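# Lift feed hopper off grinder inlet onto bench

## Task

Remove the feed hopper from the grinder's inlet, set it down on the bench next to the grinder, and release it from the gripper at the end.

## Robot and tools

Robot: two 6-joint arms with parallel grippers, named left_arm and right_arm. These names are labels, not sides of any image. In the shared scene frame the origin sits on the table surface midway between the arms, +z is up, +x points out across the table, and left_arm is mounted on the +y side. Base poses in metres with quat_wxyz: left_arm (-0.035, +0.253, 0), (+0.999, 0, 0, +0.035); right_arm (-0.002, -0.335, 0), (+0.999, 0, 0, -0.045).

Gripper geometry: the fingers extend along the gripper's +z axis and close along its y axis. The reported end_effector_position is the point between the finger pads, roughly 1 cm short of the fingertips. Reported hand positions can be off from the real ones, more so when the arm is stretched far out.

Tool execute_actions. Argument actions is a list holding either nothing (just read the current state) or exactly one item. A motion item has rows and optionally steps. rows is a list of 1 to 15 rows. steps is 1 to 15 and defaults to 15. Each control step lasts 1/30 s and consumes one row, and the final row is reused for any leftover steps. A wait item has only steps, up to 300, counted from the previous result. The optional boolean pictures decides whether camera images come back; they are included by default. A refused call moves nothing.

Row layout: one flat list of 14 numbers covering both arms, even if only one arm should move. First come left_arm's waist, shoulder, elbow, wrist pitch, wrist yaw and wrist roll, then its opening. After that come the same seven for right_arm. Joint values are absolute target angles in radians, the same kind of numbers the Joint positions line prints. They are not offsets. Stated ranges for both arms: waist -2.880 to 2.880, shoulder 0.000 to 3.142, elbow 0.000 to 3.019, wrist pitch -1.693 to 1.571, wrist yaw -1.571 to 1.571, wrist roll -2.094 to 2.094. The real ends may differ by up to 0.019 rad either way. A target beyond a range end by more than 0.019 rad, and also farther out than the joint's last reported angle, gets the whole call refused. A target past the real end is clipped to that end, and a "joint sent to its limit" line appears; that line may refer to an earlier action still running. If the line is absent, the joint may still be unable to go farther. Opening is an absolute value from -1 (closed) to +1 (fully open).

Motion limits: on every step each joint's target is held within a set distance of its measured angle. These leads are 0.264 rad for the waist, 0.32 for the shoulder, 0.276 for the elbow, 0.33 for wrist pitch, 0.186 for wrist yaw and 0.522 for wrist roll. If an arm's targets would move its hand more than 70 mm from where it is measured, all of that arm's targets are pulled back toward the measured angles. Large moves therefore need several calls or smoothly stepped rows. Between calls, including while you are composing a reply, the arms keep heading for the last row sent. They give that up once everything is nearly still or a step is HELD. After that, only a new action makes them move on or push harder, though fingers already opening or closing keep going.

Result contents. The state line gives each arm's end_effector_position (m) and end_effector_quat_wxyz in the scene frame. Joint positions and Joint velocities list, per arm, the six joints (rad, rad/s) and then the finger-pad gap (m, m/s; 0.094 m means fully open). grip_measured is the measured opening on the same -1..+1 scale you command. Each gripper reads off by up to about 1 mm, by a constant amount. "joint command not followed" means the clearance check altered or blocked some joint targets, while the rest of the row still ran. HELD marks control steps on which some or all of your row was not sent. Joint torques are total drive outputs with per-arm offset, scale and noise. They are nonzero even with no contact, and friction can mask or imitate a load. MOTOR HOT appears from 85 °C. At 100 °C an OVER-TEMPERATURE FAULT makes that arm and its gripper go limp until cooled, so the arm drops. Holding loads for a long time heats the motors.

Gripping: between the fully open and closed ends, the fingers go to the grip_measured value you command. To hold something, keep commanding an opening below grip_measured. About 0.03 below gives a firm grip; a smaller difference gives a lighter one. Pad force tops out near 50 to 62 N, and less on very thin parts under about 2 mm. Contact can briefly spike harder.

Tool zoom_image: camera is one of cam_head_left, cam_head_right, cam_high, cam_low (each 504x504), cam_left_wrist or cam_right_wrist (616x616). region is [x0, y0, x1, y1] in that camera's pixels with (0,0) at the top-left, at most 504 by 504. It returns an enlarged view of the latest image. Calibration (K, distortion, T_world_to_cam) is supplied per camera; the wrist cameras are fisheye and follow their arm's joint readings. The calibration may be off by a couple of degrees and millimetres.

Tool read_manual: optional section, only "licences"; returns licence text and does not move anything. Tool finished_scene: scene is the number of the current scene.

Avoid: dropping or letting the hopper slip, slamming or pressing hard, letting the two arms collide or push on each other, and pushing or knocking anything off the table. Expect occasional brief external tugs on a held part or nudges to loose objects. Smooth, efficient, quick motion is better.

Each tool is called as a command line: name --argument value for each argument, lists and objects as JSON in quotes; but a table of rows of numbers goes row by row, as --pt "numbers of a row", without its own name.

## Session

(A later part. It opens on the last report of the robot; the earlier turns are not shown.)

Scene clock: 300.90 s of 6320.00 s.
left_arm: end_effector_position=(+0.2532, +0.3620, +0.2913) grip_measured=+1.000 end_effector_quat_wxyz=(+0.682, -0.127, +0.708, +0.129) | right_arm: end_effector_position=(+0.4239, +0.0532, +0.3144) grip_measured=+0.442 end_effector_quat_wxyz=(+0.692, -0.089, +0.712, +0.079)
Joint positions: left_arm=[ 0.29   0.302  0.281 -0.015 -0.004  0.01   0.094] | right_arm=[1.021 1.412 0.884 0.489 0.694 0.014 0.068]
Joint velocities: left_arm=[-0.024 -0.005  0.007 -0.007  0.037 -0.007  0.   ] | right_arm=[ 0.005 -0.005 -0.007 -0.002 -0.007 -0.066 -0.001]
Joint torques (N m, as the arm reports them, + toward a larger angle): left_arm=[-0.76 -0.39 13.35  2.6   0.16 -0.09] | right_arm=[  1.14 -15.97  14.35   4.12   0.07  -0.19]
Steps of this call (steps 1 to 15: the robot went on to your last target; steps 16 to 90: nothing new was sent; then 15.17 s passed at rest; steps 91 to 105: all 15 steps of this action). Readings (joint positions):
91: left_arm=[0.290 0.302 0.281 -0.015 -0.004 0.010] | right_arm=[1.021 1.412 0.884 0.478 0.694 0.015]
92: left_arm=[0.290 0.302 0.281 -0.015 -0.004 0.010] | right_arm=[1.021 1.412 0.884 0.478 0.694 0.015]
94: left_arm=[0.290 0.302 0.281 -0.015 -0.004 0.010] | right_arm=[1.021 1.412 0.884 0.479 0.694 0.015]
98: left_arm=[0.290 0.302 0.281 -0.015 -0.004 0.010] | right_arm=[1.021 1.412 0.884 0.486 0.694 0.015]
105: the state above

execute_actions --actions '[{"rows": [[0.3,0.3,0.3,0,0,0,1, 1.021,1.336,0.998,0.598,0.699,0,0.405],[0.3,0.3,0.3,0,0,0,1, 1.021,1.332,1.002,0.606,0.699,0,0.405],[0.3,0.3,0.3,0,0,0,1, 1.021,1.328,1.006,0.614,0.699,0,0.405],[0.3,0.3,0.3,0,0,0,1, 1.021,1.324,1.010,0.622,0.699,0,0.405],[0.3,0.3,0.3,0,0,0,1, 1.021,1.320,1.014,0.630,0.699,0,0.405],[0.3,0.3,0.3,0,0,0,1, 1.021,1.316,1.018,0.638,0.699,0,0.405],[0.3,0.3,0.3,0,0,0,1, 1.021,1.312,1.022,0.646,0.699,0,0.405],[0.3,0.3,0.3,0,0,0,1, 1.021,1.308,1.026,0.654,0.699,0,0.405],[0.3,0.3,0.3,0,0,0,1, 1.021,1.304,1.030,0.660,0.699,0,0.405],[0.3,0.3,0.3,0,0,0,1, 1.021,1.300,1.034,0.665,0.699,0,0.405]], "steps": 15}]' --pictures false

Scene clock: 308.77 s of 6320.00 s.
left_arm: end_effector_position=(+0.2532, +0.3620, +0.2913) grip_measured=+1.000 end_effector_quat_wxyz=(+0.682, -0.127, +0.708, +0.129) | right_arm: end_effector_position=(+0.4241, +0.0534, +0.3154) grip_measured=+0.442 end_effector_quat_wxyz=(+0.694, -0.088, +0.710, +0.079)
Joint positions: left_arm=[ 0.29   0.302  0.281 -0.015 -0.004  0.01   0.094] | right_arm=[1.021 1.413 0.884 0.497 0.694 0.011 0.068]
Joint velocities: left_arm=[ 0.005 -0.005 -0.002  0.007  0.022 -0.007  0.   ] | right_arm=[ 0.015 -0.015  0.017 -0.002  0.007 -0.022  0.   ]
Joint torques (N m, as the arm reports them, + toward a larger angle): left_arm=[-0.75 -0.37 13.37  2.61  0.17 -0.09] | right_arm=[  0.55 -15.87  14.05   4.76   0.07  -0.1 ]
Steps of this call (steps 1 to 15: the robot went on to your last target; steps 16 to 90: nothing new was sent; then 4.37 s passed at rest; steps 91 to 105: all 15 steps of this action). Readings (joint positions):
91: left_arm=[0.290 0.302 0.281 -0.015 -0.004 0.010] | right_arm=[1.021 1.412 0.884 0.489 0.694 0.014]
92: left_arm=[0.290 0.302 0.281 -0.015 -0.004 0.010] | right_arm=[1.021 1.412 0.884 0.490 0.694 0.014]
94: left_arm=[0.290 0.302 0.281 -0.015 -0.004 0.010] | right_arm=[1.021 1.412 0.884 0.492 0.694 0.013]
98: left_arm=[0.290 0.302 0.281 -0.015 -0.004 0.010] | right_arm=[1.021 1.413 0.884 0.495 0.694 0.012]
105: the state above

execute_actions --actions '[{"rows": [[0.3,0.3,0.3,0,0,0,1, 1.021,1.385,0.972,0.535,0.699,0,0.405]], "steps": 10}]'

zoom_image --camera "cam_low" --region '[190, 160, 290, 240]'

Scene clock: 348.73 s of 6320.00 s.
left_arm: end_effector_position=(+0.2532, +0.3620, +0.2913) grip_measured=+1.000 end_effector_quat_wxyz=(+0.682, -0.127, +0.708, +0.129) | right_arm: end_effector_position=(+0.4244, +0.0534, +0.3142) grip_measured=+0.442 end_effector_quat_wxyz=(+0.693, -0.088, +0.711, +0.078)
Joint positions: left_arm=[ 0.29   0.302  0.281 -0.015 -0.004  0.01   0.094] | right_arm=[1.021 1.416 0.884 0.497 0.696 0.011 0.068]
Joint velocities: left_arm=[-0.015  0.005 -0.007 -0.002  0.022 -0.007  0.   ] | right_arm=[ 0.005 -0.005 -0.012  0.002 -0.051  0.037 -0.001]
Joint torques (N m, as the arm reports them, + toward a larger angle): left_arm=[-0.67 -0.4  13.36  2.6   0.16 -0.09] | right_arm=[ -0.01 -12.98  15.49   2.96   0.14  -0.12]
Steps of this call (steps 1 to 15: the robot went on to your last target; steps 16 to 90: nothing new was sent; then 36.63 s passed at rest; steps 91 to 100: all 10 steps of this action). Readings (joint positions):
91: left_arm=[0.290 0.302 0.281 -0.015 -0.004 0.010] | right_arm=[1.021 1.415 0.884 0.497 0.694 0.011]
92: left_arm=[0.290 0.302 0.281 -0.015 -0.004 0.010] | right_arm=[1.021 1.416 0.884 0.497 0.695 0.011]
94: left_arm=[0.290 0.302 0.281 -0.015 -0.004 0.010] | right_arm=[1.021 1.416 0.884 0.497 0.696 0.011]
98: left_arm=[0.290 0.302 0.281 -0.015 -0.004 0.010] | right_arm=[1.021 1.416 0.884 0.497 0.696 0.011]
100: the state above
camera_calibration (this result's frames):
cam_left_wrist: T_world_to_cam=[[0.363083, -0.931624, -0.0157186, 0.253283], [-0.581247, -0.21328, -0.785279, 0.459391], [0.728233, 0.294258, -0.618942, 0.0130545], [0, 0, 0, 1]] pos_world=[0.16555, 0.330103, 0.372812]
cam_right_wrist: T_world_to_cam=[[0.222951, -0.974827, 0.00220383, -0.0452528], [-0.590505, -0.136851, -0.795347, 0.508907], [0.775627, 0.176022, -0.606151, -0.0258766], [0, 0, 0, 1]] pos_world=[0.330671, 0.0300857, 0.389172]

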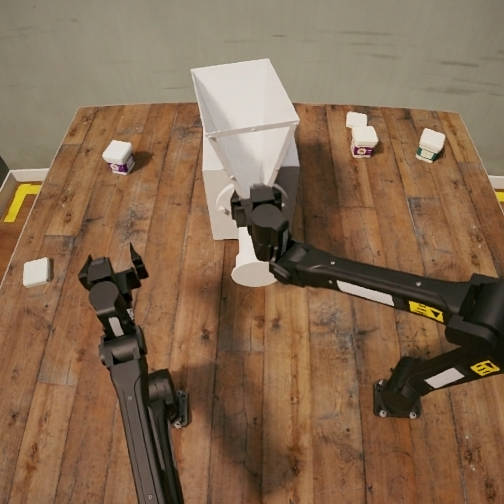

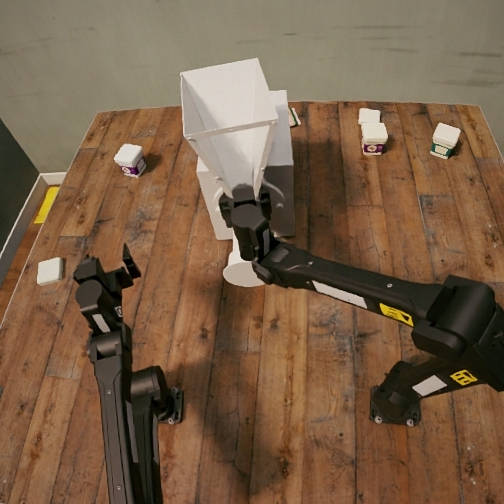

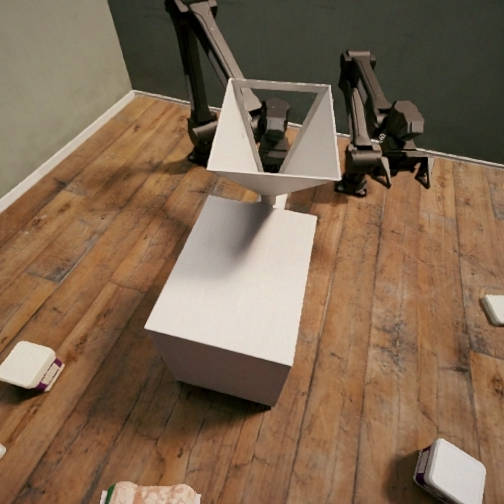

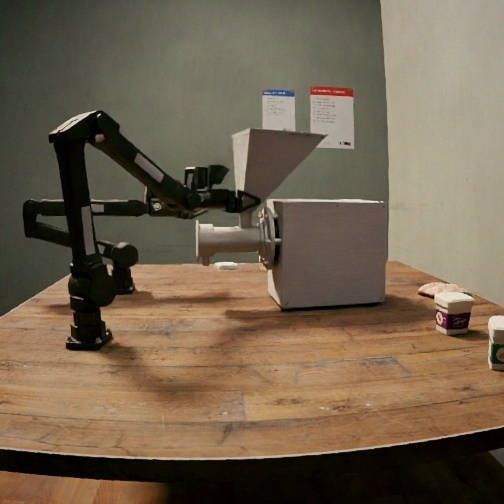

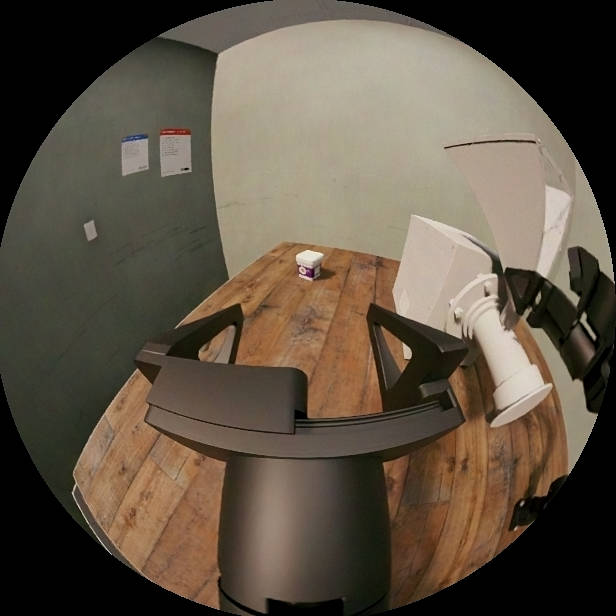

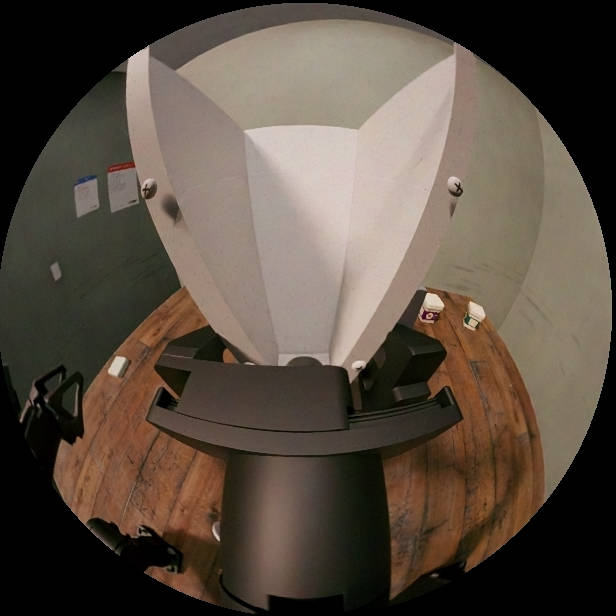

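Region (190, 160, 290, 240) of cam_low's 504x504 image, scaled by 5.040, with more detail than that image has; it fills the top 403 rows of this view, and the rest is white.

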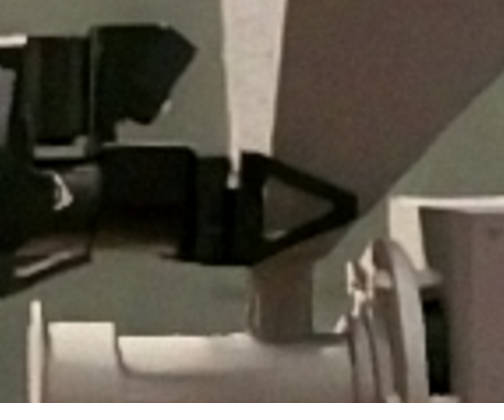

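execute_actions --actions '[{"rows": [[0.3,1.55,1.22,0.39,1.2785,0,-1, 1.021,1.41,0.915,0.51,0.699,0,0.405]], "steps": 15}]' --pictures false

execute_actions --actions '[{"steps": 25}]' --pictures false

Scene clock: 396.10 s of 6320.00 s.
left_arm: end_effector_position=(+0.4678, +0.3031, +0.3897) grip_measured=-0.977 end_effector_quat_wxyz=(+0.695, +0.185, +0.675, -0.166) | right_arm: end_effector_position=(+0.4243, +0.0532, +0.3128) grip_measured=+0.442 end_effector_quat_wxyz=(+0.693, -0.089, +0.712, +0.077)
Joint positions: left_arm=[0.291 1.181 0.854 0.359 0.862 0.009 0.001] | right_arm=[1.021 1.416 0.882 0.496 0.696 0.011 0.068]
Joint velocities: left_arm=[-0.005  2.154  1.668  0.139  1.722  0.022 -0.   ] | right_arm=[ 0.005 -0.005 -0.012  0.002 -0.037  0.051  0.   ]
Joint torques (N m, as the arm reports them, + toward a larger angle): left_arm=[-0.68 -7.66 13.5   2.1  -0.14 -0.06] | right_arm=[  0.88 -11.36  11.46   2.3    0.02  -0.13]
Steps of this call (steps 1 to 15: the robot went on to your last target; steps 16 to 90: nothing new was sent; then 43.87 s passed at rest; steps 91 to 105: all 15 steps of this action). Readings (joint positions):
91: left_arm=[0.291 0.314 0.285 0.009 0.034 0.010] | right_arm=[1.021 1.416 0.882 0.496 0.696 0.011]
92: left_arm=[0.291 0.347 0.294 0.053 0.082 0.009] | right_arm=[1.021 1.416 0.882 0.496 0.696 0.011]
94: left_arm=[0.291 0.443 0.338 0.142 0.177 0.009] | right_arm=[1.021 1.416 0.882 0.496 0.696 0.011]
98: left_arm=[0.291 0.683 0.482 0.274 0.402 0.009] | right_arm=[1.021 1.416 0.882 0.496 0.696 0.011]
105: the state above

Scene clock: 396.93 s of 6320.00 s.
left_arm: end_effector_position=(+0.5499, +0.2984, +0.3746) grip_measured=-0.977 end_effector_quat_wxyz=(+0.638, +0.317, +0.631, -0.307) | right_arm: end_effector_position=(+0.4243, +0.0532, +0.3128) grip_measured=+0.442 end_effector_quat_wxyz=(+0.693, -0.089, +0.712, +0.077)
Joint positions: left_arm=[0.292 1.551 1.185 0.376 1.276 0.008 0.001] | right_arm=[1.021 1.416 0.882 0.496 0.696 0.011 0.068]
Joint velocities: left_arm=[-0.005  0.005 -0.012  0.012  0.007  0.022  0.001] | right_arm=[-0.015 -0.005 -0.012 -0.007 -0.022 -0.051  0.001]
Joint torques (N m, as the arm reports them, + toward a larger angle): left_arm=[ -0.67 -13.1   13.8    2.14   0.15  -0.07] | right_arm=[  0.57 -11.39  11.38   1.99   0.06  -0.06]
Steps of this call (steps 1 to 25: the robot went on to your last target). Readings (joint positions):
1: left_arm=[0.291 1.254 0.912 0.362 0.929 0.009] | right_arm=[1.021 1.416 0.882 0.496 0.696 0.011]
2: left_arm=[0.291 1.326 0.972 0.365 0.999 0.009] | right_arm=[1.021 1.416 0.882 0.496 0.696 0.011]
4: left_arm=[0.291 1.470 1.099 0.369 1.186 0.009] | right_arm=[1.021 1.416 0.882 0.496 0.696 0.011]
8: left_arm=[0.292 1.601 1.186 0.373 1.268 0.008] | right_arm=[1.021 1.416 0.882 0.496 0.696 0.011]
25: the state above

Now swing the left waist in, partway first.

execute_actions --actions '[{"rows": [[0.27,1.55,1.22,0.39,1.2785,0,-1, 1.021,1.41,0.915,0.51,0.699,0,0.405],[0.25,1.55,1.22,0.39,1.2785,0,-1, 1.021,1.41,0.915,0.51,0.699,0,0.405],[0.225,1.55,1.22,0.39,1.2785,0,-1, 1.021,1.41,0.915,0.51,0.699,0,0.405],[0.20,1.55,1.22,0.39,1.2785,0,-1, 1.021,1.41,0.915,0.51,0.699,0,0.405],[0.175,1.55,1.22,0.39,1.2785,0,-1, 1.021,1.41,0.915,0.51,0.699,0,0.405],[0.15,1.55,1.22,0.39,1.2785,0,-1, 1.021,1.41,0.915,0.51,0.699,0,0.405],[0.125,1.55,1.22,0.39,1.2785,0,-1, 1.021,1.41,0.915,0.51,0.699,0,0.405],[0.10,1.55,1.22,0.39,1.2785,0,-1, 1.021,1.41,0.915,0.51,0.699,0,0.405],[0.075,1.55,1.22,0.39,1.2785,0,-1, 1.021,1.41,0.915,0.51,0.699,0,0.405],[0.05,1.55,1.22,0.39,1.2785,0,-1, 1.021,1.41,0.915,0.51,0.699,0,0.405],[0.025,1.55,1.22,0.39,1.2785,0,-1, 1.021,1.41,0.915,0.51,0.699,0,0.405],[0.005,1.55,1.22,0.39,1.2785,0,-1, 1.021,1.41,0.915,0.51,0.699,0,0.405],[-0.01,1.55,1.22,0.39,1.2785,0,-1, 1.021,1.41,0.915,0.51,0.699,0,0.405]], "steps": 15}]' --pictures false

execute_actions --actions '[{"steps": 12}]'

Scene clock: 404.50 s of 6320.00 s.
left_arm: end_effector_position=(+0.5352, +0.1162, +0.3746) grip_measured=-0.977 end_effector_quat_wxyz=(+0.582, +0.411, +0.574, -0.403) | right_arm: end_effector_position=(+0.4243, +0.0532, +0.3128) grip_measured=+0.442 end_effector_quat_wxyz=(+0.693, -0.089, +0.712, +0.077)
Joint positions: left_arm=[-0.021  1.551  1.185  0.376  1.276  0.008  0.001] | right_arm=[1.021 1.416 0.882 0.496 0.696 0.011 0.068]
Joint velocities: left_arm=[-0.523 -0.024 -0.002 -0.002  0.007 -0.11  -0.001] | right_arm=[-0.015 -0.005 -0.017 -0.002 -0.007 -0.037  0.   ]
Joint torques (N m, as the arm reports them, + toward a larger angle): left_arm=[  2.1  -13.33  13.76   2.02   0.08  -0.07] | right_arm=[  0.39 -12.51  11.39   2.31   0.09  -0.12]
Steps of this call (steps 1 to 30: the robot went on to your last target; steps 31 to 90: nothing new was sent; then 4.07 s passed at rest; steps 91 to 105: all 15 steps of this action). Readings (joint positions):
91: left_arm=[0.292 1.551 1.185 0.376 1.276 0.008] | right_arm=[1.021 1.416 0.882 0.496 0.696 0.011]
92: left_arm=[0.289 1.551 1.185 0.376 1.276 0.008] | right_arm=[1.021 1.416 0.882 0.496 0.696 0.011]
94: left_arm=[0.275 1.551 1.185 0.376 1.276 0.008] | right_arm=[1.021 1.416 0.882 0.496 0.696 0.011]
98: left_arm=[0.189 1.551 1.185 0.376 1.276 0.008] | right_arm=[1.021 1.416 0.882 0.496 0.696 0.011]
105: the state above

Scene clock: 404.90 s of 6320.00 s.
left_arm: end_effector_position=(+0.5358, +0.1189, +0.3746) grip_measured=-0.977 end_effector_quat_wxyz=(+0.583, +0.410, +0.575, -0.402) | right_arm: end_effector_position=(+0.4243, +0.0532, +0.3128) grip_measured=+0.442 end_effector_quat_wxyz=(+0.693, -0.089, +0.712, +0.077)
Joint positions: left_arm=[-0.016  1.551  1.185  0.376  1.277  0.008  0.001] | right_arm=[1.021 1.416 0.882 0.496 0.696 0.011 0.068]
Joint velocities: left_arm=[-0.005 -0.024  0.007 -0.012  0.095 -0.007 -0.001] | right_arm=[-0.015  0.005 -0.007  0.007  0.007  0.007  0.   ]
Joint torques (N m, as the arm reports them, + toward a larger angle): left_arm=[ -1.35 -13.23  13.74   2.02   0.09  -0.07] | right_arm=[  0.89 -10.45  11.09   2.28   0.1   -0.11]
Steps of this call (steps 1 to 12: the robot went on to your last target). Readings (joint positions):
1: left_arm=[-0.035 1.551 1.185 0.376 1.277 0.008] | right_arm=[1.021 1.416 0.882 0.496 0.696 0.011]
2: left_arm=[-0.042 1.551 1.185 0.376 1.277 0.008] | right_arm=[1.021 1.416 0.882 0.496 0.696 0.011]
4: left_arm=[-0.041 1.551 1.185 0.376 1.277 0.008] | right_arm=[1.021 1.416 0.882 0.496 0.696 0.011]
8: left_arm=[-0.024 1.551 1.185 0.376 1.277 0.008] | right_arm=[1.021 1.416 0.882 0.496 0.696 0.011]
12: the state above
camera_calibration (this result's frames):
cam_left_wrist: T_world_to_cam=[[-0.936906, -0.348881, -0.0220999, 0.555115], [-0.188506, 0.557443, -0.808532, 0.343853], [0.294401, -0.753352, -0.588038, 0.275837], [0, 0, 0, 1]] pos_world=[0.503703, 0.209793, 0.452487]
cam_right_wrist: T_world_to_cam=[[0.222956, -0.974821, 0.00393816, -0.0459061], [-0.59177, -0.138555, -0.79411, 0.508027], [0.77466, 0.174721, -0.607761, -0.0255836], [0, 0, 0, 1]] pos_world=[0.330689, 0.0301094, 0.388061]

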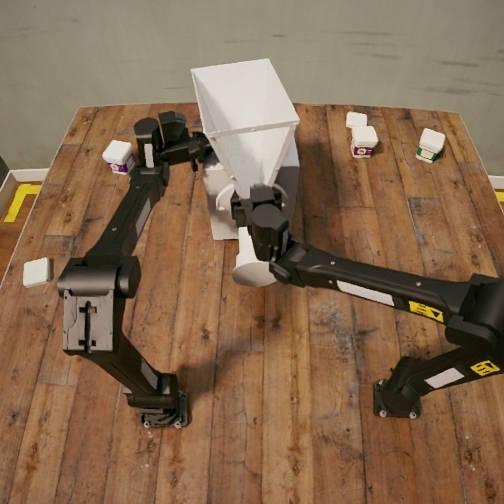

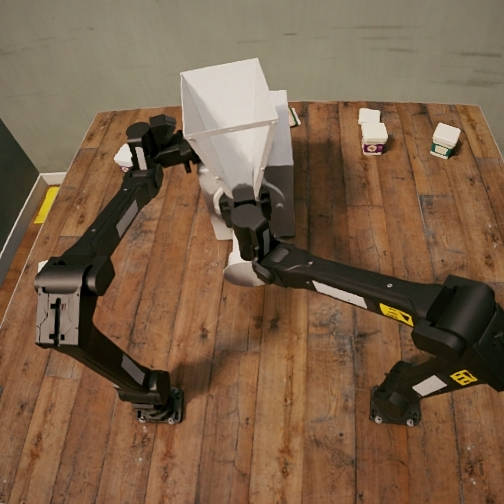

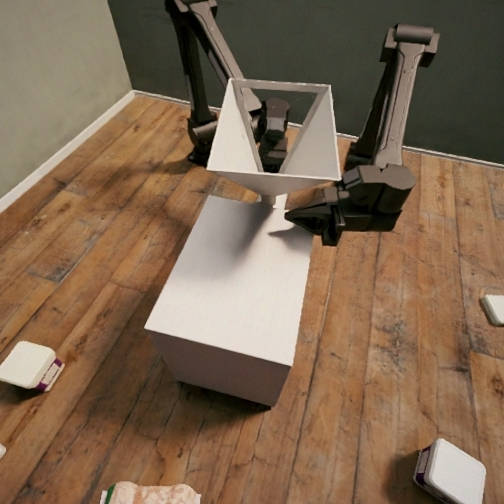

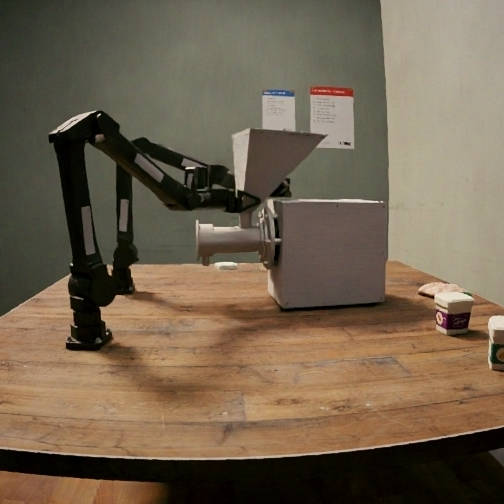

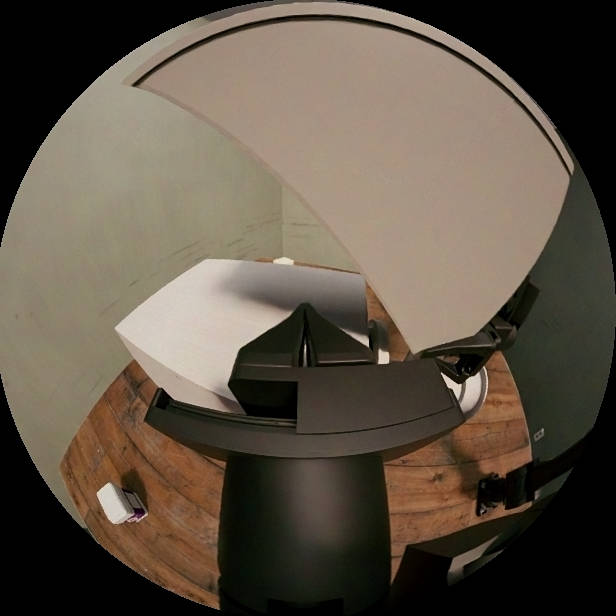

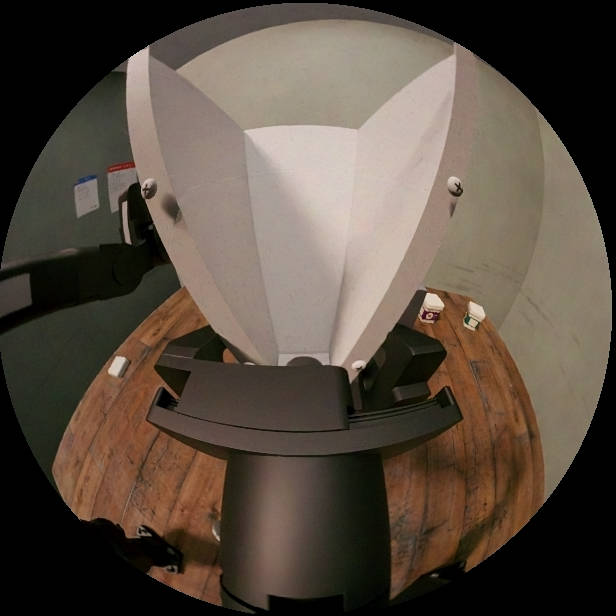

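execute_actions --actions '[{"rows": [[-0.016,1.54,1.235,0.375,1.2785,0,-1, 1.021,1.41,0.915,0.51,0.699,0,0.405],[-0.016,1.535,1.243,0.363,1.2785,0,-1, 1.021,1.41,0.915,0.51,0.699,0,0.405],[-0.016,1.531,1.250,0.352,1.2785,0,-1, 1.021,1.41,0.915,0.51,0.699,0,0.405],[-0.016,1.528,1.257,0.341,1.2785,0,-1, 1.021,1.41,0.915,0.51,0.699,0,0.405],[-0.016,1.525,1.264,0.330,1.2785,0,-1, 1.021,1.41,0.915,0.51,0.699,0,0.405],[-0.016,1.522,1.271,0.319,1.2785,0,-1, 1.021,1.41,0.915,0.51,0.699,0,0.405],[-0.016,1.519,1.278,0.308,1.2785,0,-1, 1.021,1.41,0.915,0.51,0.699,0,0.405],[-0.016,1.515,1.284,0.297,1.2785,0,-1, 1.021,1.41,0.915,0.51,0.699,0,0.405],[-0.016,1.512,1.290,0.286,1.2785,0,-1, 1.021,1.41,0.915,0.51,0.699,0,0.405]], "steps": 15}]'

Scene clock: 414.70 s of 6320.00 s.
left_arm: end_effector_position=(+0.5349, +0.1189, +0.4067) grip_measured=-0.977 end_effector_quat_wxyz=(+0.584, +0.411, +0.574, -0.401) | right_arm: end_effector_position=(+0.4243, +0.0532, +0.3128) grip_measured=+0.442 end_effector_quat_wxyz=(+0.693, -0.089, +0.712, +0.077)
Joint positions: left_arm=[-0.016  1.522  1.239  0.297  1.277  0.008  0.001] | right_arm=[1.021 1.416 0.882 0.496 0.696 0.011 0.068]
Joint velocities: left_arm=[-0.024 -0.093  0.012 -0.007 -0.066 -0.066  0.   ] | right_arm=[-0.005  0.005 -0.002  0.002  0.051  0.022 -0.001]
Joint torques (N m, as the arm reports them, + toward a larger angle): left_arm=[ -1.59 -13.82  15.39   0.89   0.09  -0.07] | right_arm=[ -0.17 -11.98  11.24   2.22   0.14  -0.11]
Steps of this call (steps 1 to 15: the robot went on to your last target; steps 16 to 90: nothing new was sent; then 6.30 s passed at rest; steps 91 to 105: all 15 steps of this action). Readings (joint positions):
91: left_arm=[-0.016 1.551 1.185 0.376 1.277 0.008] | right_arm=[1.021 1.416 0.882 0.496 0.696 0.011]
92: left_arm=[-0.016 1.551 1.185 0.375 1.277 0.008] | right_arm=[1.021 1.416 0.882 0.496 0.696 0.011]
94: left_arm=[-0.016 1.551 1.189 0.364 1.277 0.008] | right_arm=[1.021 1.416 0.882 0.496 0.696 0.011]
98: left_arm=[-0.016 1.548 1.212 0.325 1.277 0.008] | right_arm=[1.021 1.416 0.882 0.496 0.696 0.011]
105: the state above
camera_calibration (this result's frames):
cam_left_wrist: T_world_to_cam=[[-0.936815, -0.348876, -0.0257404, 0.556394], [-0.185425, 0.557609, -0.809129, 0.368292], [0.296639, -0.753232, -0.587067, 0.293374], [0, 0, 0, 1]] pos_world=[0.502503, 0.209728, 0.484548]
cam_right_wrist: T_world_to_cam=[[0.222956, -0.974821, 0.00393816, -0.0459061], [-0.59177, -0.138555, -0.79411, 0.508027], [0.77466, 0.174721, -0.607761, -0.0255836], [0, 0, 0, 1]] pos_world=[0.330689, 0.0301094, 0.388061]

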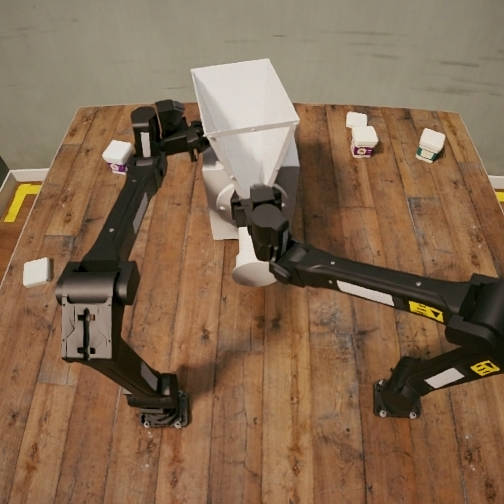

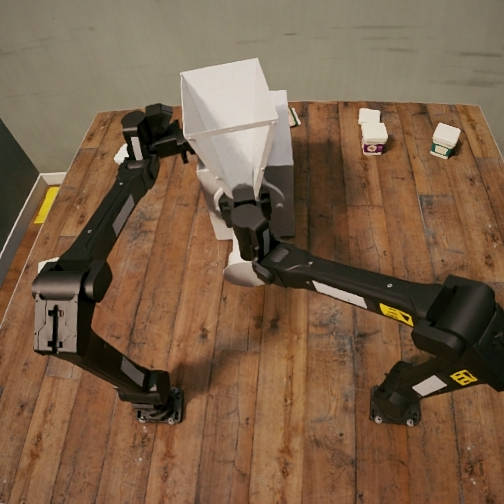

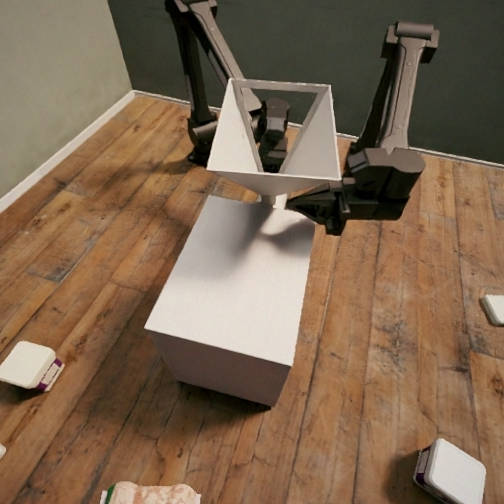

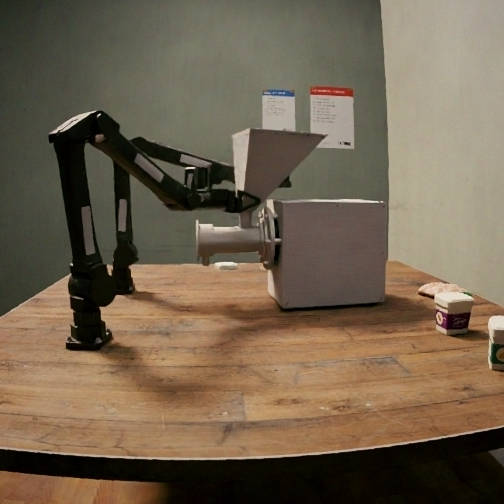

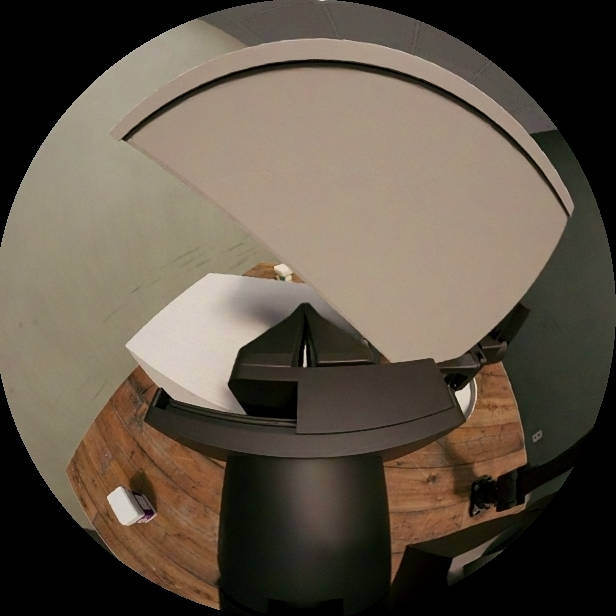

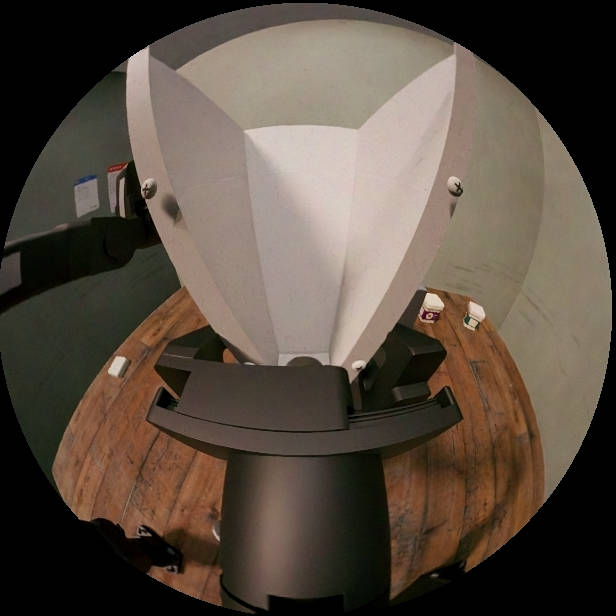

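execute_actions --actions '[{"rows": [[-0.016,1.510,1.295,0.280,1.2785,0,-1, 1.021,1.41,0.915,0.51,0.699,0,0.405],[-0.016,1.508,1.300,0.274,1.2785,0,-1, 1.021,1.41,0.915,0.51,0.699,0,0.405],[-0.016,1.506,1.305,0.268,1.2785,0,-1, 1.021,1.41,0.915,0.51,0.699,0,0.405],[-0.016,1.504,1.310,0.262,1.2785,0,-1, 1.021,1.41,0.915,0.51,0.699,0,0.405],[-0.016,1.502,1.315,0.256,1.2785,0,-1, 1.021,1.41,0.915,0.51,0.699,0,0.405],[-0.016,1.500,1.320,0.250,1.2785,0,-1, 1.021,1.41,0.915,0.51,0.699,0,0.405]], "steps": 12}]'

Scene clock: 423.37 s of 6320.00 s.
left_arm: end_effector_position=(+0.5358, +0.1189, +0.4189) grip_measured=-0.977 end_effector_quat_wxyz=(+0.583, +0.410, +0.575, -0.402) | right_arm: end_effector_position=(+0.4243, +0.0532, +0.3128) grip_measured=+0.442 end_effector_quat_wxyz=(+0.693, -0.089, +0.712, +0.077)
Joint positions: left_arm=[-0.016  1.516  1.266  0.259  1.277  0.008  0.001] | right_arm=[1.021 1.416 0.882 0.496 0.696 0.011 0.068]
Joint velocities: left_arm=[-0.005  0.005  0.012 -0.022 -0.022 -0.007 -0.001] | right_arm=[ 0.005 -0.005 -0.012  0.007 -0.051  0.022 -0.001]
Joint torques (N m, as the arm reports them, + toward a larger angle): left_arm=[ -2.24 -14.24  15.85   0.83   0.09  -0.07] | right_arm=[  0.24 -11.38  11.44   2.19   0.07  -0.12]
Steps of this call (steps 1 to 15: the robot went on to your last target; steps 16 to 90: nothing new was sent; then 5.27 s passed at rest; steps 91 to 102: all 12 steps of this action). Readings (joint positions):
91: left_arm=[-0.016 1.519 1.240 0.293 1.277 0.008] | right_arm=[1.021 1.416 0.882 0.496 0.696 0.011]
92: left_arm=[-0.016 1.519 1.240 0.291 1.277 0.008] | right_arm=[1.021 1.416 0.882 0.496 0.696 0.011]
94: left_arm=[-0.016 1.519 1.244 0.281 1.277 0.008] | right_arm=[1.021 1.416 0.882 0.496 0.696 0.011]
98: left_arm=[-0.016 1.518 1.260 0.262 1.277 0.008] | right_arm=[1.021 1.416 0.882 0.496 0.696 0.011]
102: the state above
camera_calibration (this result's frames):
cam_left_wrist: T_world_to_cam=[[-0.936915, -0.348881, -0.0217358, 0.55595], [-0.188814, 0.557426, -0.808471, 0.379836], [0.294177, -0.753365, -0.588134, 0.302065], [0, 0, 0, 1]] pos_world=[0.503736, 0.209795, 0.496826]
cam_right_wrist: T_world_to_cam=[[0.222956, -0.974821, 0.00393816, -0.0459061], [-0.59177, -0.138555, -0.79411, 0.508027], [0.77466, 0.174721, -0.607761, -0.0255836], [0, 0, 0, 1]] pos_world=[0.330689, 0.0301094, 0.388061]

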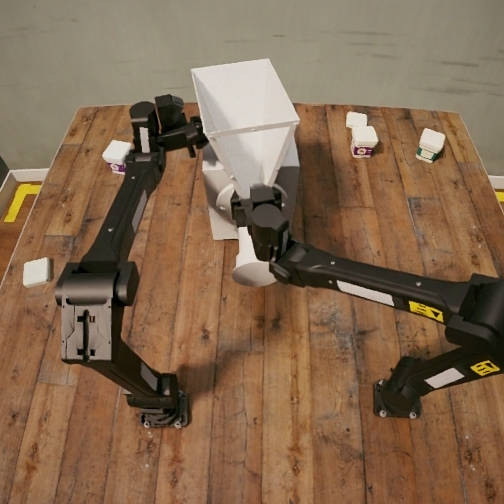

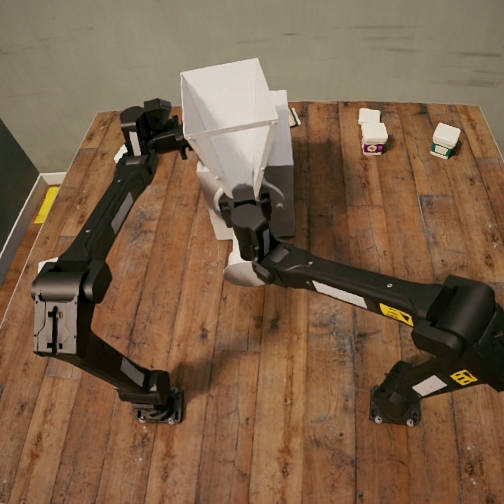

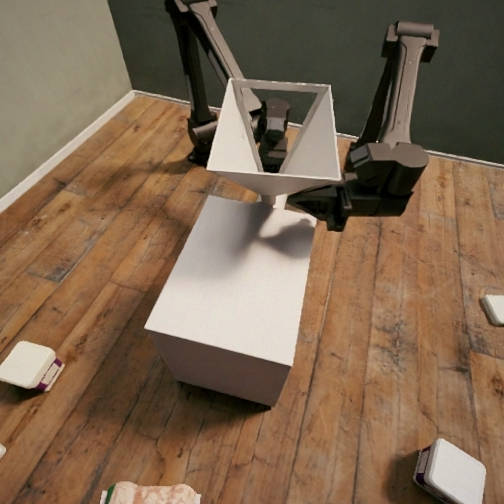

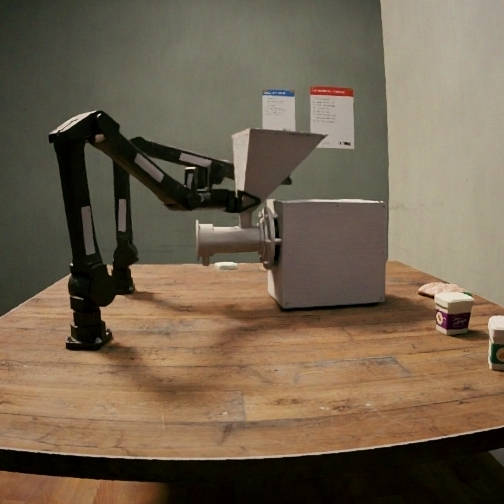

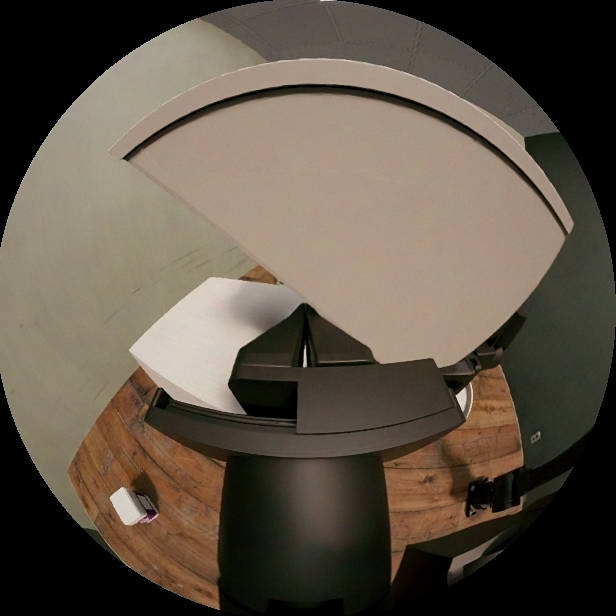

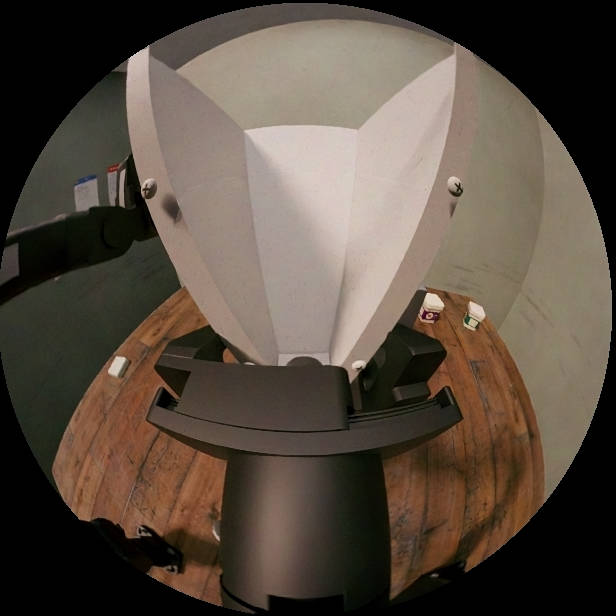

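execute_actions --actions '[{"rows": [[-0.026,1.505,1.30,0.255,1.2785,0,-1, 1.021,1.41,0.915,0.51,0.699,0,0.405],[-0.032,1.505,1.30,0.255,1.2785,0,-1, 1.021,1.41,0.915,0.51,0.699,0,0.405],[-0.036,1.505,1.30,0.255,1.2785,0,-1, 1.021,1.41,0.915,0.51,0.699,0,0.405],[-0.040,1.505,1.30,0.255,1.2785,0,-1, 1.021,1.41,0.915,0.51,0.699,0,0.405],[-0.044,1.505,1.30,0.255,1.2785,0,-1, 1.021,1.41,0.915,0.51,0.699,0,0.405],[-0.048,1.505,1.30,0.255,1.2785,0,-1, 1.021,1.41,0.915,0.51,0.699,0,0.405]], "steps": 14}]'

zoom_image --camera "cam_left_wrist" --region '[230, 260, 450, 420]'

Scene clock: 437.30 s of 6320.00 s.
left_arm: end_effector_position=(+0.5357, +0.1175, +0.4188) grip_measured=-0.977 end_effector_quat_wxyz=(+0.583, +0.410, +0.575, -0.402) | right_arm: end_effector_position=(+0.4242, +0.0532, +0.3128) grip_measured=+0.442 end_effector_quat_wxyz=(+0.692, -0.088, +0.712, +0.078)
Joint positions: left_arm=[-0.019  1.516  1.266  0.258  1.275  0.008  0.001] | right_arm=[1.022 1.416 0.882 0.496 0.697 0.012 0.068]
Joint velocities: left_arm=[-0.015 -0.015 -0.007 -0.007 -0.037 -0.051 -0.   ] | right_arm=[ 0.005 -0.005 -0.017  0.012 -0.007  0.037  0.   ]
Joint torques (N m, as the arm reports them, + toward a larger angle): left_arm=[ -4.12 -13.94  14.01   1.26   0.17  -0.07] | right_arm=[ -0.68 -12.14  11.51   2.3    0.16  -0.08]
Steps of this call (steps 1 to 15: the robot went on to your last target; steps 16 to 90: nothing new was sent; then 10.47 s passed at rest; steps 91 to 104: all 14 steps of this action). Readings (joint positions):
91: left_arm=[-0.016 1.516 1.266 0.258 1.277 0.008] | right_arm=[1.021 1.416 0.882 0.496 0.696 0.011]
92: left_arm=[-0.016 1.516 1.266 0.258 1.277 0.008] | right_arm=[1.021 1.416 0.882 0.496 0.696 0.011]
94: left_arm=[-0.017 1.516 1.266 0.258 1.277 0.008] | right_arm=[1.021 1.416 0.882 0.496 0.696 0.011]
98: left_arm=[-0.019 1.516 1.266 0.258 1.275 0.008] | right_arm=[1.022 1.416 0.882 0.496 0.697 0.012]
104: the state above
camera_calibration (this result's frames):
cam_left_wrist: T_world_to_cam=[[-0.937205, -0.348168, -0.020639, 0.555018], [-0.189312, 0.557508, -0.808298, 0.380686], [0.29293, -0.753634, -0.588412, 0.301749], [0, 0, 0, 1]] pos_world=[0.503842, 0.208412, 0.496716]
cam_right_wrist: T_world_to_cam=[[0.222171, -0.975005, 0.00244578, -0.0451017], [-0.592136, -0.13692, -0.794121, 0.508038], [0.774606, 0.174982, -0.607755, -0.0254898], [0, 0, 0, 1]] pos_world=[0.330592, 0.0300465, 0.388062]

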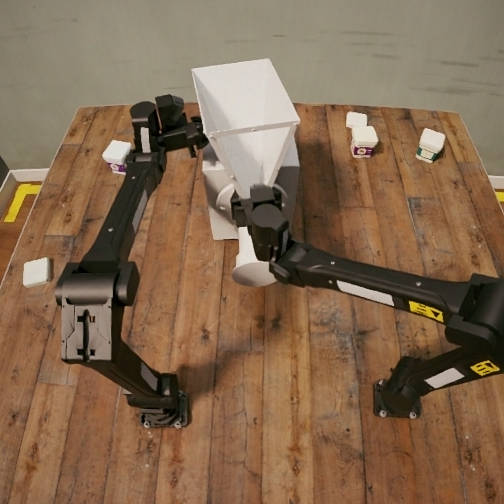

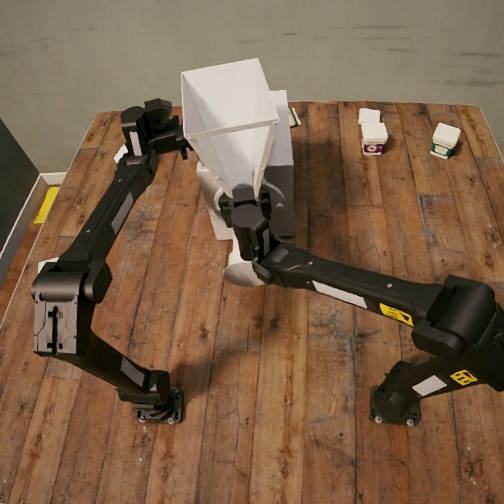

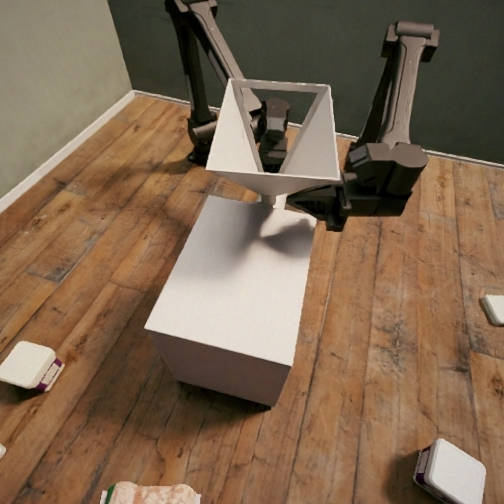

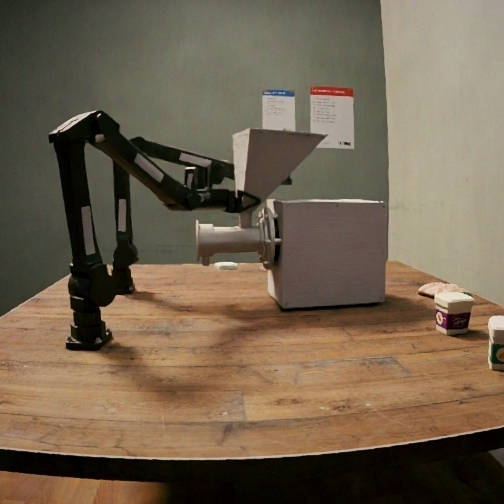

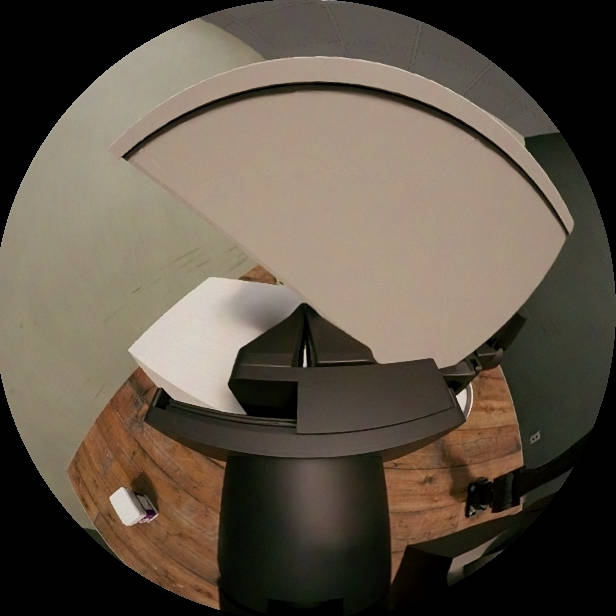

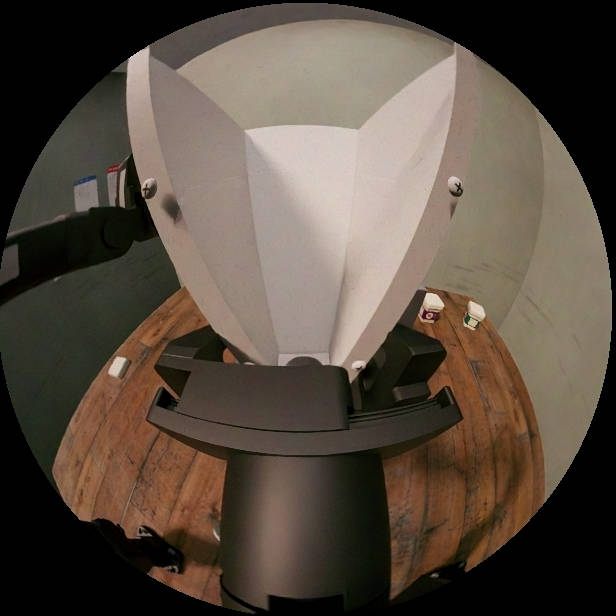

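Region (230, 260, 450, 420) of cam_left_wrist's 616x616 image, scaled by 2.291, with more detail than that image has; it fills the top 367 rows of this view, and the rest is white.

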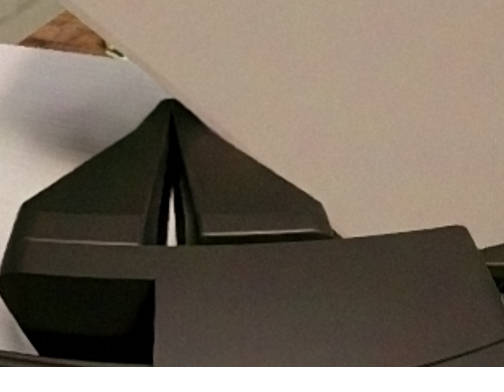

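execute_actions --actions '[{"rows": [[-0.028,1.500,1.308,0.258,1.2785,0,-1, 1.021,1.406,0.922,0.512,0.699,0,0.405],[-0.028,1.496,1.314,0.260,1.2785,0,-1, 1.021,1.403,0.928,0.514,0.699,0,0.405],[-0.028,1.492,1.320,0.262,1.2785,0,-1, 1.021,1.400,0.934,0.516,0.699,0,0.405],[-0.028,1.488,1.326,0.264,1.2785,0,-1, 1.021,1.397,0.940,0.518,0.699,0,0.405],[-0.028,1.484,1.332,0.266,1.2785,0,-1, 1.021,1.394,0.946,0.520,0.699,0,0.405],[-0.028,1.480,1.338,0.268,1.2785,0,-1, 1.021,1.390,0.952,0.522,0.699,0,0.405],[-0.028,1.476,1.344,0.270,1.2785,0,-1, 1.021,1.387,0.958,0.524,0.699,0,0.405],[-0.028,1.472,1.348,0.272,1.2785,0,-1, 1.021,1.384,0.963,0.525,0.699,0,0.405],[-0.028,1.469,1.352,0.273,1.2785,0,-1, 1.021,1.381,0.967,0.526,0.699,0,0.405]], "steps": 15}]' --pictures false

Scene clock: 454.27 s of 6320.00 s.
left_arm: end_effector_position=(+0.5362, +0.1176, +0.4207) grip_measured=-0.977 end_effector_quat_wxyz=(+0.584, +0.411, +0.574, -0.401) | right_arm: end_effector_position=(+0.4242, +0.0530, +0.3129) grip_measured=+0.442 end_effector_quat_wxyz=(+0.692, -0.087, +0.712, +0.078)
Joint positions: left_arm=[-0.019  1.516  1.27   0.258  1.274  0.008  0.001] | right_arm=[1.022 1.416 0.882 0.496 0.698 0.015 0.068]
Joint velocities: left_arm=[-0.005  0.015 -0.012 -0.002  0.066 -0.022  0.   ] | right_arm=[-0.005  0.005 -0.007  0.012 -0.051 -0.007  0.001]
Joint torques (N m, as the arm reports them, + toward a larger angle): left_arm=[ -2.32 -16.43  18.6    2.09   0.21  -0.07] | right_arm=[  0.64 -14.39  15.36   2.9   -0.02  -0.15]
Steps of this call (steps 1 to 15: the robot went on to your last target; steps 16 to 90: nothing new was sent; then 13.47 s passed at rest; steps 91 to 105: all 15 steps of this action). Readings (joint positions):
91: left_arm=[-0.019 1.516 1.266 0.258 1.275 0.008] | right_arm=[1.022 1.416 0.882 0.496 0.697 0.012]
92: left_arm=[-0.019 1.516 1.266 0.258 1.275 0.008] | right_arm=[1.022 1.416 0.882 0.496 0.697 0.012]
94: left_arm=[-0.019 1.516 1.266 0.258 1.275 0.008] | right_arm=[1.022 1.416 0.882 0.496 0.697 0.012]
98: left_arm=[-0.019 1.516 1.268 0.258 1.275 0.008] | right_arm=[1.022 1.416 0.882 0.496 0.697 0.013]
105: the state above

execute_actions --actions '[{"rows": [[-0.019,1.51,1.30,0.258,1.2785,0,-1, 1.021,1.378,0.964,0.520,0.699,0.005,0.405],[-0.019,1.516,1.28,0.258,1.2785,0,-1, 1.021,1.375,0.965,0.510,0.699,0.005,0.405],[-0.019,1.516,1.28,0.258,1.2785,0,-1, 1.021,1.374,0.966,0.495,0.699,0.005,0.405],[-0.019,1.516,1.28,0.258,1.2785,0,-1, 1.021,1.374,0.966,0.490,0.699,0.005,0.405],[-0.019,1.516,1.28,0.258,1.2785,0,-1, 1.021,1.374,0.966,0.500,0.699,0.005,0.405],[-0.019,1.516,1.28,0.258,1.2785,0,-1, 1.021,1.374,0.966,0.515,0.699,0.005,0.405],[-0.019,1.516,1.28,0.258,1.2785,0,-1, 1.021,1.374,0.966,0.530,0.699,0.005,0.405],[-0.019,1.516,1.28,0.258,1.2785,0,-1, 1.021,1.374,0.966,0.545,0.699,0.005,0.405],[-0.019,1.516,1.28,0.258,1.2785,0,-1, 1.021,1.374,0.966,0.555,0.699,0.005,0.405],[-0.019,1.516,1.28,0.258,1.2785,0,-1, 1.021,1.374,0.966,0.545,0.699,0.005,0.405],[-0.019,1.516,1.28,0.258,1.2785,0,-1, 1.021,1.374,0.966,0.530,0.699,0.005,0.405],[-0.019,1.516,1.28,0.258,1.2785,0,-1, 1.021,1.374,0.966,0.515,0.699,0.005,0.405],[-0.019,1.516,1.28,0.258,1.2785,0,-1, 1.021,1.374,0.966,0.500,0.699,0.005,0.405],[-0.019,1.516,1.28,0.258,1.2785,0,-1, 1.021,1.374,0.966,0.510,0.699,0.005,0.405],[-0.019,1.516,1.28,0.258,1.2785,0,-1, 1.021,1.374,0.966,0.520,0.699,0.005,0.405]], "steps": 15}]' --pictures false

Scene clock: 487.43 s of 6320.00 s.
left_arm: end_effector_position=(+0.5366, +0.1176, +0.4198) grip_measured=-0.977 end_effector_quat_wxyz=(+0.583, +0.410, +0.575, -0.402) | right_arm: end_effector_position=(+0.4242, +0.0529, +0.3129) grip_measured=+0.442 end_effector_quat_wxyz=(+0.692, -0.087, +0.712, +0.078)
Joint positions: left_arm=[-0.019  1.517  1.27   0.258  1.274  0.008  0.001] | right_arm=[1.022 1.416 0.882 0.494 0.698 0.016 0.068]
Joint velocities: left_arm=[ 0.005  0.005 -0.007  0.002 -0.066  0.022 -0.001] | right_arm=[-0.015 -0.005  0.007 -0.022  0.037 -0.007  0.   ]
Joint torques (N m, as the arm reports them, + toward a larger angle): left_arm=[ -1.9  -13.51  11.72   1.42   0.22  -0.06] | right_arm=[  0.65 -14.81  15.     2.55   0.05  -0.18]
Steps of this call (steps 1 to 15: the robot went on to your last target; steps 16 to 90: nothing new was sent; then 29.67 s passed at rest; steps 91 to 105: all 15 steps of this action). Readings (joint positions):
91: left_arm=[-0.019 1.517 1.270 0.258 1.274 0.008] | right_arm=[1.022 1.416 0.882 0.496 0.698 0.015]
92: left_arm=[-0.019 1.517 1.270 0.258 1.274 0.008] | right_arm=[1.022 1.416 0.882 0.496 0.698 0.015]
94: left_arm=[-0.019 1.517 1.270 0.258 1.274 0.008] | right_arm=[1.022 1.416 0.882 0.492 0.698 0.015]
98: left_arm=[-0.019 1.517 1.270 0.258 1.274 0.008] | right_arm=[1.022 1.416 0.882 0.495 0.698 0.016]
105: the state above


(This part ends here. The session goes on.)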